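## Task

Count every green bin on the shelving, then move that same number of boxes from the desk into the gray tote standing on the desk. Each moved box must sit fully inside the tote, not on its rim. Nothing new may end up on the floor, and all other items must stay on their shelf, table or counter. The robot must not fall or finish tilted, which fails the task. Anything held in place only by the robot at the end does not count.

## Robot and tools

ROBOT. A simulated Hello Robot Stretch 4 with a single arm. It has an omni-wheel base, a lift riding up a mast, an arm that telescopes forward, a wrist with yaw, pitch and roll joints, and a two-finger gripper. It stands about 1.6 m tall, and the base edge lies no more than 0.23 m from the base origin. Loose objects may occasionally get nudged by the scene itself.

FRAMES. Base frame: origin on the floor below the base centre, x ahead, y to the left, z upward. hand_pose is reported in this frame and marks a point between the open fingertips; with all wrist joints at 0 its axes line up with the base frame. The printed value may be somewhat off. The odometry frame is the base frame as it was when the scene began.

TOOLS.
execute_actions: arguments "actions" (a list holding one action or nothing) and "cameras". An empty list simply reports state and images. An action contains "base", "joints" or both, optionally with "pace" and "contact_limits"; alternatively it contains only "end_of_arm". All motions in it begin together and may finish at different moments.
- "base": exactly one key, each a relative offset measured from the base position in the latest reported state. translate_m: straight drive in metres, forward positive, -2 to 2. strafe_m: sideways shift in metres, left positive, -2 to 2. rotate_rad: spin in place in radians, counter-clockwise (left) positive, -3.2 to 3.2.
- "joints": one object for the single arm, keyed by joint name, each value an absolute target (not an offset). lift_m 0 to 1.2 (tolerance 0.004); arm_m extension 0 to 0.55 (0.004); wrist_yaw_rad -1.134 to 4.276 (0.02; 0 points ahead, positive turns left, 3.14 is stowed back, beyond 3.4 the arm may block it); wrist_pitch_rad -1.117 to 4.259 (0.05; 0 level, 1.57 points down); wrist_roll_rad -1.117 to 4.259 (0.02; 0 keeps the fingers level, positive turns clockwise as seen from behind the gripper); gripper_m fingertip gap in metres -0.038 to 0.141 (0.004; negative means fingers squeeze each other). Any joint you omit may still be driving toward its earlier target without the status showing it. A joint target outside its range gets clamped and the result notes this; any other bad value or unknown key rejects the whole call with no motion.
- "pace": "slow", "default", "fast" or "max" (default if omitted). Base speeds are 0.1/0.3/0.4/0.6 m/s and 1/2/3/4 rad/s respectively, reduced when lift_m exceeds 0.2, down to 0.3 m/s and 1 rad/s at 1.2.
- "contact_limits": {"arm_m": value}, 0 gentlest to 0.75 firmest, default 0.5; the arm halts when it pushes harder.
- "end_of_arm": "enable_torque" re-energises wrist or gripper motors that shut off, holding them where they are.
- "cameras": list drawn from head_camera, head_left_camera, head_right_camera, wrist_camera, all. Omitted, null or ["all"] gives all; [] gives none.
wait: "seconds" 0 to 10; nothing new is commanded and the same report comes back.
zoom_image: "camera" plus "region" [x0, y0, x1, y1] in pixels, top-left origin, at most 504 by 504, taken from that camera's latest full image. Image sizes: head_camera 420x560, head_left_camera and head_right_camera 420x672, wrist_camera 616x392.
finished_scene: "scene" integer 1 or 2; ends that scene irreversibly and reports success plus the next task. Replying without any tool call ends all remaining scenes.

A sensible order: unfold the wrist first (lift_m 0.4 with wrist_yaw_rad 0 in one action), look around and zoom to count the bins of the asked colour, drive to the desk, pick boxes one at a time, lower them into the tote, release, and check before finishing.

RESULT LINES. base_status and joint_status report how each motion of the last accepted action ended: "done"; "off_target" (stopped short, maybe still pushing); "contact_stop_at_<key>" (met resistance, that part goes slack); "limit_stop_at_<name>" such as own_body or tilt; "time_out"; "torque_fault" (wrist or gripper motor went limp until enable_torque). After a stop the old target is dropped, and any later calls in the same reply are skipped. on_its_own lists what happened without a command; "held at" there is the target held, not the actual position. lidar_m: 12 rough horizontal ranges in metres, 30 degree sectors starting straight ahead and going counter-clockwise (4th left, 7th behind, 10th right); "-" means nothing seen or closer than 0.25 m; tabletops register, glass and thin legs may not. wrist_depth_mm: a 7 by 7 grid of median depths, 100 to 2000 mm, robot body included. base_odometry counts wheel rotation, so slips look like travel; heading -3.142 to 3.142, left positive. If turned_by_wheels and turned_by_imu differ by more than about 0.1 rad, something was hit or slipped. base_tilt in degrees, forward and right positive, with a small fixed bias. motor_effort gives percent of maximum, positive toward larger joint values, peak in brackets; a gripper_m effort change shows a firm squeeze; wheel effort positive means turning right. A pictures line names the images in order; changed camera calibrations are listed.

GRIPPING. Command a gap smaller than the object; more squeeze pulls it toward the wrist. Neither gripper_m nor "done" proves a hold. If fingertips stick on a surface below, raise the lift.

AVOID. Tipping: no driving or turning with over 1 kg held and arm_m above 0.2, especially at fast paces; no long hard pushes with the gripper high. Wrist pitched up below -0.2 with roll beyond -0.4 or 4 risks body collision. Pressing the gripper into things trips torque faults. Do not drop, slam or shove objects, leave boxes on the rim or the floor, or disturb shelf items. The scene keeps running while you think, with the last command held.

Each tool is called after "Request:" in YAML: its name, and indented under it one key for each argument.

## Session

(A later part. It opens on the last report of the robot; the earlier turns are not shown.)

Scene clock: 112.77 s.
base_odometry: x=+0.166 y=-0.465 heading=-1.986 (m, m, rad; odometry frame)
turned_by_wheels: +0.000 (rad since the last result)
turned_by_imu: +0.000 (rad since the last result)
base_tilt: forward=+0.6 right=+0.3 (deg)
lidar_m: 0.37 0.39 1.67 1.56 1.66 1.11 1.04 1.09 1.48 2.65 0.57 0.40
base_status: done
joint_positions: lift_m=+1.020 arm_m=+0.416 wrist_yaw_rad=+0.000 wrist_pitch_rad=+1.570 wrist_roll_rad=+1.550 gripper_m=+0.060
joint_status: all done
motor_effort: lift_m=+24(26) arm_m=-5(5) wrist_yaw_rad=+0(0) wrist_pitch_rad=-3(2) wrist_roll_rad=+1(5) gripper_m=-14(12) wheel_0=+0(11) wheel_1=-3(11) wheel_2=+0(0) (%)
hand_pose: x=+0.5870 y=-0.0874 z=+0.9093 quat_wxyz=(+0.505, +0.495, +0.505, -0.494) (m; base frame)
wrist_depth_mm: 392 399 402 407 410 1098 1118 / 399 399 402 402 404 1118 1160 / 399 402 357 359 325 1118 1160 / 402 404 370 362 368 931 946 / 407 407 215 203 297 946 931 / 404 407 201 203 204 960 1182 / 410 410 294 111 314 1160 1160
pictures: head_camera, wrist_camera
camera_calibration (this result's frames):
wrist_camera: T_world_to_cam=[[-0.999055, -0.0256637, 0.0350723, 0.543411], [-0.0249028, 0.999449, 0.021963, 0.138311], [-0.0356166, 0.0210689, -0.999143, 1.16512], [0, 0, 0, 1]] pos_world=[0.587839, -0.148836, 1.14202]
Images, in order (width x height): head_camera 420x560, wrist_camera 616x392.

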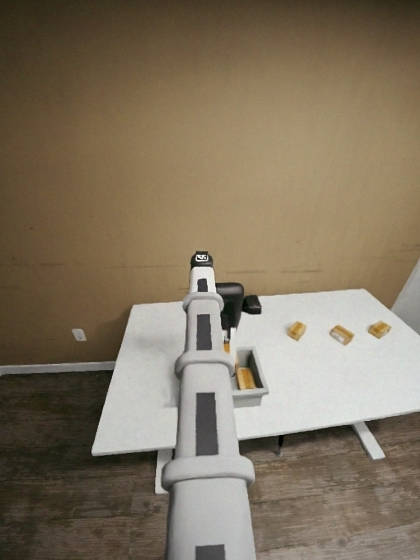

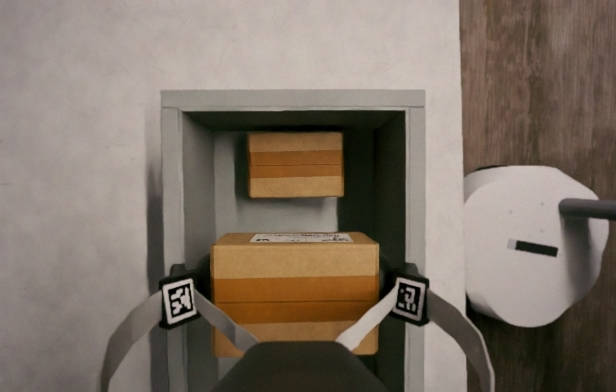

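Request:
execute_actions:
  actions:
    - {"joints":{"lift_m":0.868}}
  cameras: ["wrist_camera"]

Request:
execute_actions:
  actions:
    - {"joints":{"gripper_m":0.1}}
  cameras: ["wrist_camera"]

Request:
execute_actions:
  actions:
    - {"joints":{"lift_m":1.03,"gripper_m":0.107},"pace":"fast"}
  cameras: ["wrist_camera","head_camera","head_right_camera"]

Scene clock: 114.77 s.
base_odometry: x=+0.166 y=-0.465 heading=-1.986 (m, m, rad; odometry frame)
turned_by_wheels: +0.000 (rad since the last result)
turned_by_imu: +0.000 (rad since the last result)
base_tilt: forward=+0.6 right=+0.3 (deg)
lidar_m: 0.36 0.38 1.68 1.57 1.65 1.10 1.04 1.10 1.46 2.65 0.59 0.41
base_status: not commanded
joint_positions: lift_m=+0.868 arm_m=+0.416 wrist_yaw_rad=+0.000 wrist_pitch_rad=+1.570 wrist_roll_rad=+1.550 gripper_m=+0.060
joint_status: all done
motor_effort: lift_m=+15(23) arm_m=-5(5) wrist_yaw_rad=+0(0) wrist_pitch_rad=-2(0) wrist_roll_rad=+1(2) gripper_m=-14(13) wheel_0=+0(0) wheel_1=-2(3) wheel_2=+0(0) (%)
hand_pose: x=+0.5870 y=-0.0874 z=+0.7581 quat_wxyz=(+0.505, +0.495, +0.505, -0.494) (m; base frame)
wrist_depth_mm: 137 138 139 140 141 142 559 / 137 183 206 207 211 172 564 / 142 199 206 208 258 172 564 / 142 197 256 209 259 173 466 / 141 197 214 202 236 174 788 / 141 178 201 203 204 163 788 / 141 195 259 112 264 155 904
pictures: wrist_camera
camera_calibration (this result's frames):
wrist_camera: T_world_to_cam=[[-0.999055, -0.0256626, 0.0350724, 0.548712], [-0.0249017, 0.999449, 0.021963, 0.141632], [-0.0356167, 0.0210689, -0.999143, 1.014], [0, 0, 0, 1]] pos_world=[0.587836, -0.148836, 0.990775]
Images, in order (width x height): wrist_camera 616x392.

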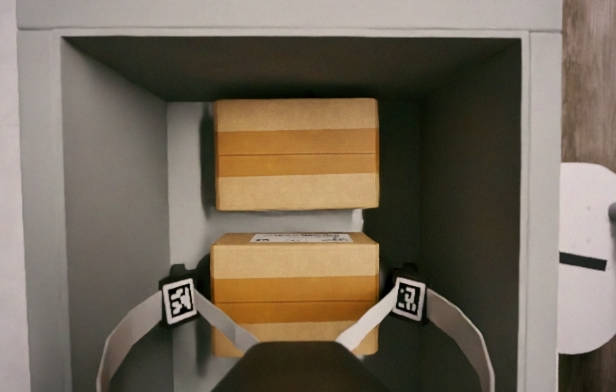

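Scene clock: 116.00 s.
base_odometry: x=+0.166 y=-0.465 heading=-1.986 (m, m, rad; odometry frame)
turned_by_wheels: +0.000 (rad since the last result)
turned_by_imu: +0.000 (rad since the last result)
base_tilt: forward=+0.6 right=+0.4 (deg)
lidar_m: 0.38 0.40 1.66 1.59 1.66 1.11 1.02 1.09 1.45 2.65 0.61 0.42
base_status: not commanded
joint_positions: lift_m=+0.868 arm_m=+0.416 wrist_yaw_rad=+0.000 wrist_pitch_rad=+1.570 wrist_roll_rad=+1.550 gripper_m=+0.100
joint_status: all done
motor_effort: lift_m=+15(15) arm_m=-5(5) wrist_yaw_rad=+0(0) wrist_pitch_rad=+0(2) wrist_roll_rad=+2(2) gripper_m=-1(12) wheel_0=+1(1) wheel_1=-2(3) wheel_2=+0(0) (%)
hand_pose: x=+0.5870 y=-0.0874 z=+0.7581 quat_wxyz=(+0.505, +0.495, +0.505, -0.495) (m; base frame)
wrist_depth_mm: 136 138 139 139 141 143 564 / 137 184 205 207 211 171 564 / 142 198 207 208 257 173 574 / 142 197 254 209 259 174 788 / 141 197 216 211 237 174 768 / 141 182 210 211 201 163 798 / 141 168 260 111 265 154 917
pictures: wrist_camera
camera_calibration (this result's frames):
wrist_camera: T_world_to_cam=[[-0.999046, -0.0256614, 0.0353255, 0.548441], [-0.024895, 0.999449, 0.0219693, 0.141622], [-0.0358698, 0.021069, -0.999134, 1.01414], [0, 0, 0, 1]] pos_world=[0.587821, -0.148837, 0.990775]
Images, in order (width x height): wrist_camera 616x392.

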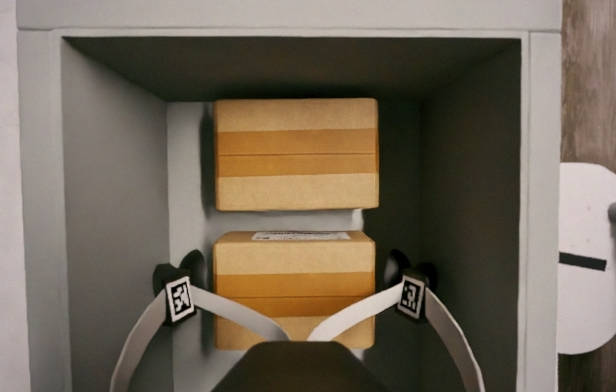

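Scene clock: 117.43 s.
base_odometry: x=+0.166 y=-0.465 heading=-1.986 (m, m, rad; odometry frame)
turned_by_wheels: +0.000 (rad since the last result)
turned_by_imu: +0.000 (rad since the last result)
base_tilt: forward=+0.6 right=+0.3 (deg)
lidar_m: 0.37 0.40 1.67 1.58 1.68 1.09 1.04 1.10 1.47 2.66 0.59 0.41
base_status: not commanded
joint_positions: lift_m=+1.030 arm_m=+0.416 wrist_yaw_rad=+0.000 wrist_pitch_rad=+1.570 wrist_roll_rad=+1.550 gripper_m=+0.107
joint_status: all done
motor_effort: lift_m=+24(26) arm_m=-5(5) wrist_yaw_rad=-1(0) wrist_pitch_rad=-1(2) wrist_roll_rad=+3(1) gripper_m=+0(4) wheel_0=+1(1) wheel_1=-3(2) wheel_2=+0(0) (%)
hand_pose: x=+0.5870 y=-0.0874 z=+0.9193 quat_wxyz=(+0.505, +0.495, +0.505, -0.494) (m; base frame)
wrist_depth_mm: 404 410 410 413 418 1118 1138 / 407 413 413 415 418 1138 1160 / 407 410 368 366 325 1160 1138 / 410 415 370 368 368 946 931 / 415 418 370 373 370 931 960 / 415 421 319 373 220 976 1205 / 418 424 362 111 399 1160 1160
pictures: head_camera, head_right_camera, wrist_camera
camera_calibration (this result's frames):
wrist_camera: T_world_to_cam=[[-0.999049, -0.0256534, 0.0352451, 0.54284], [-0.0248886, 0.999449, 0.0219673, 0.138077], [-0.0357892, 0.0210693, -0.999137, 1.17521], [0, 0, 0, 1]] pos_world=[0.587821, -0.148837, 1.15203]
Images, in order (width x height): head_camera 420x560, head_right_camera 420x672, wrist_camera 616x392.

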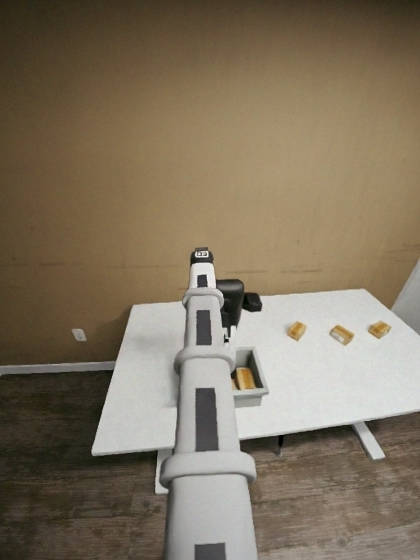

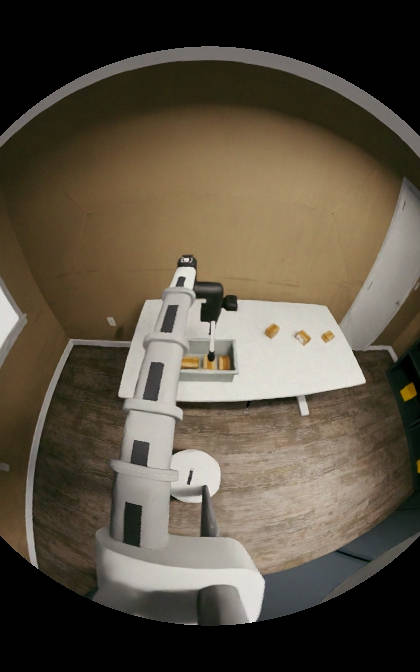

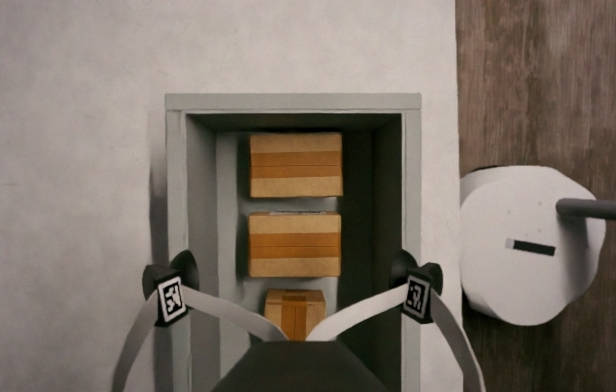

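Request:
finished_scene:
  scene: 1

The scene is finished: the task was done.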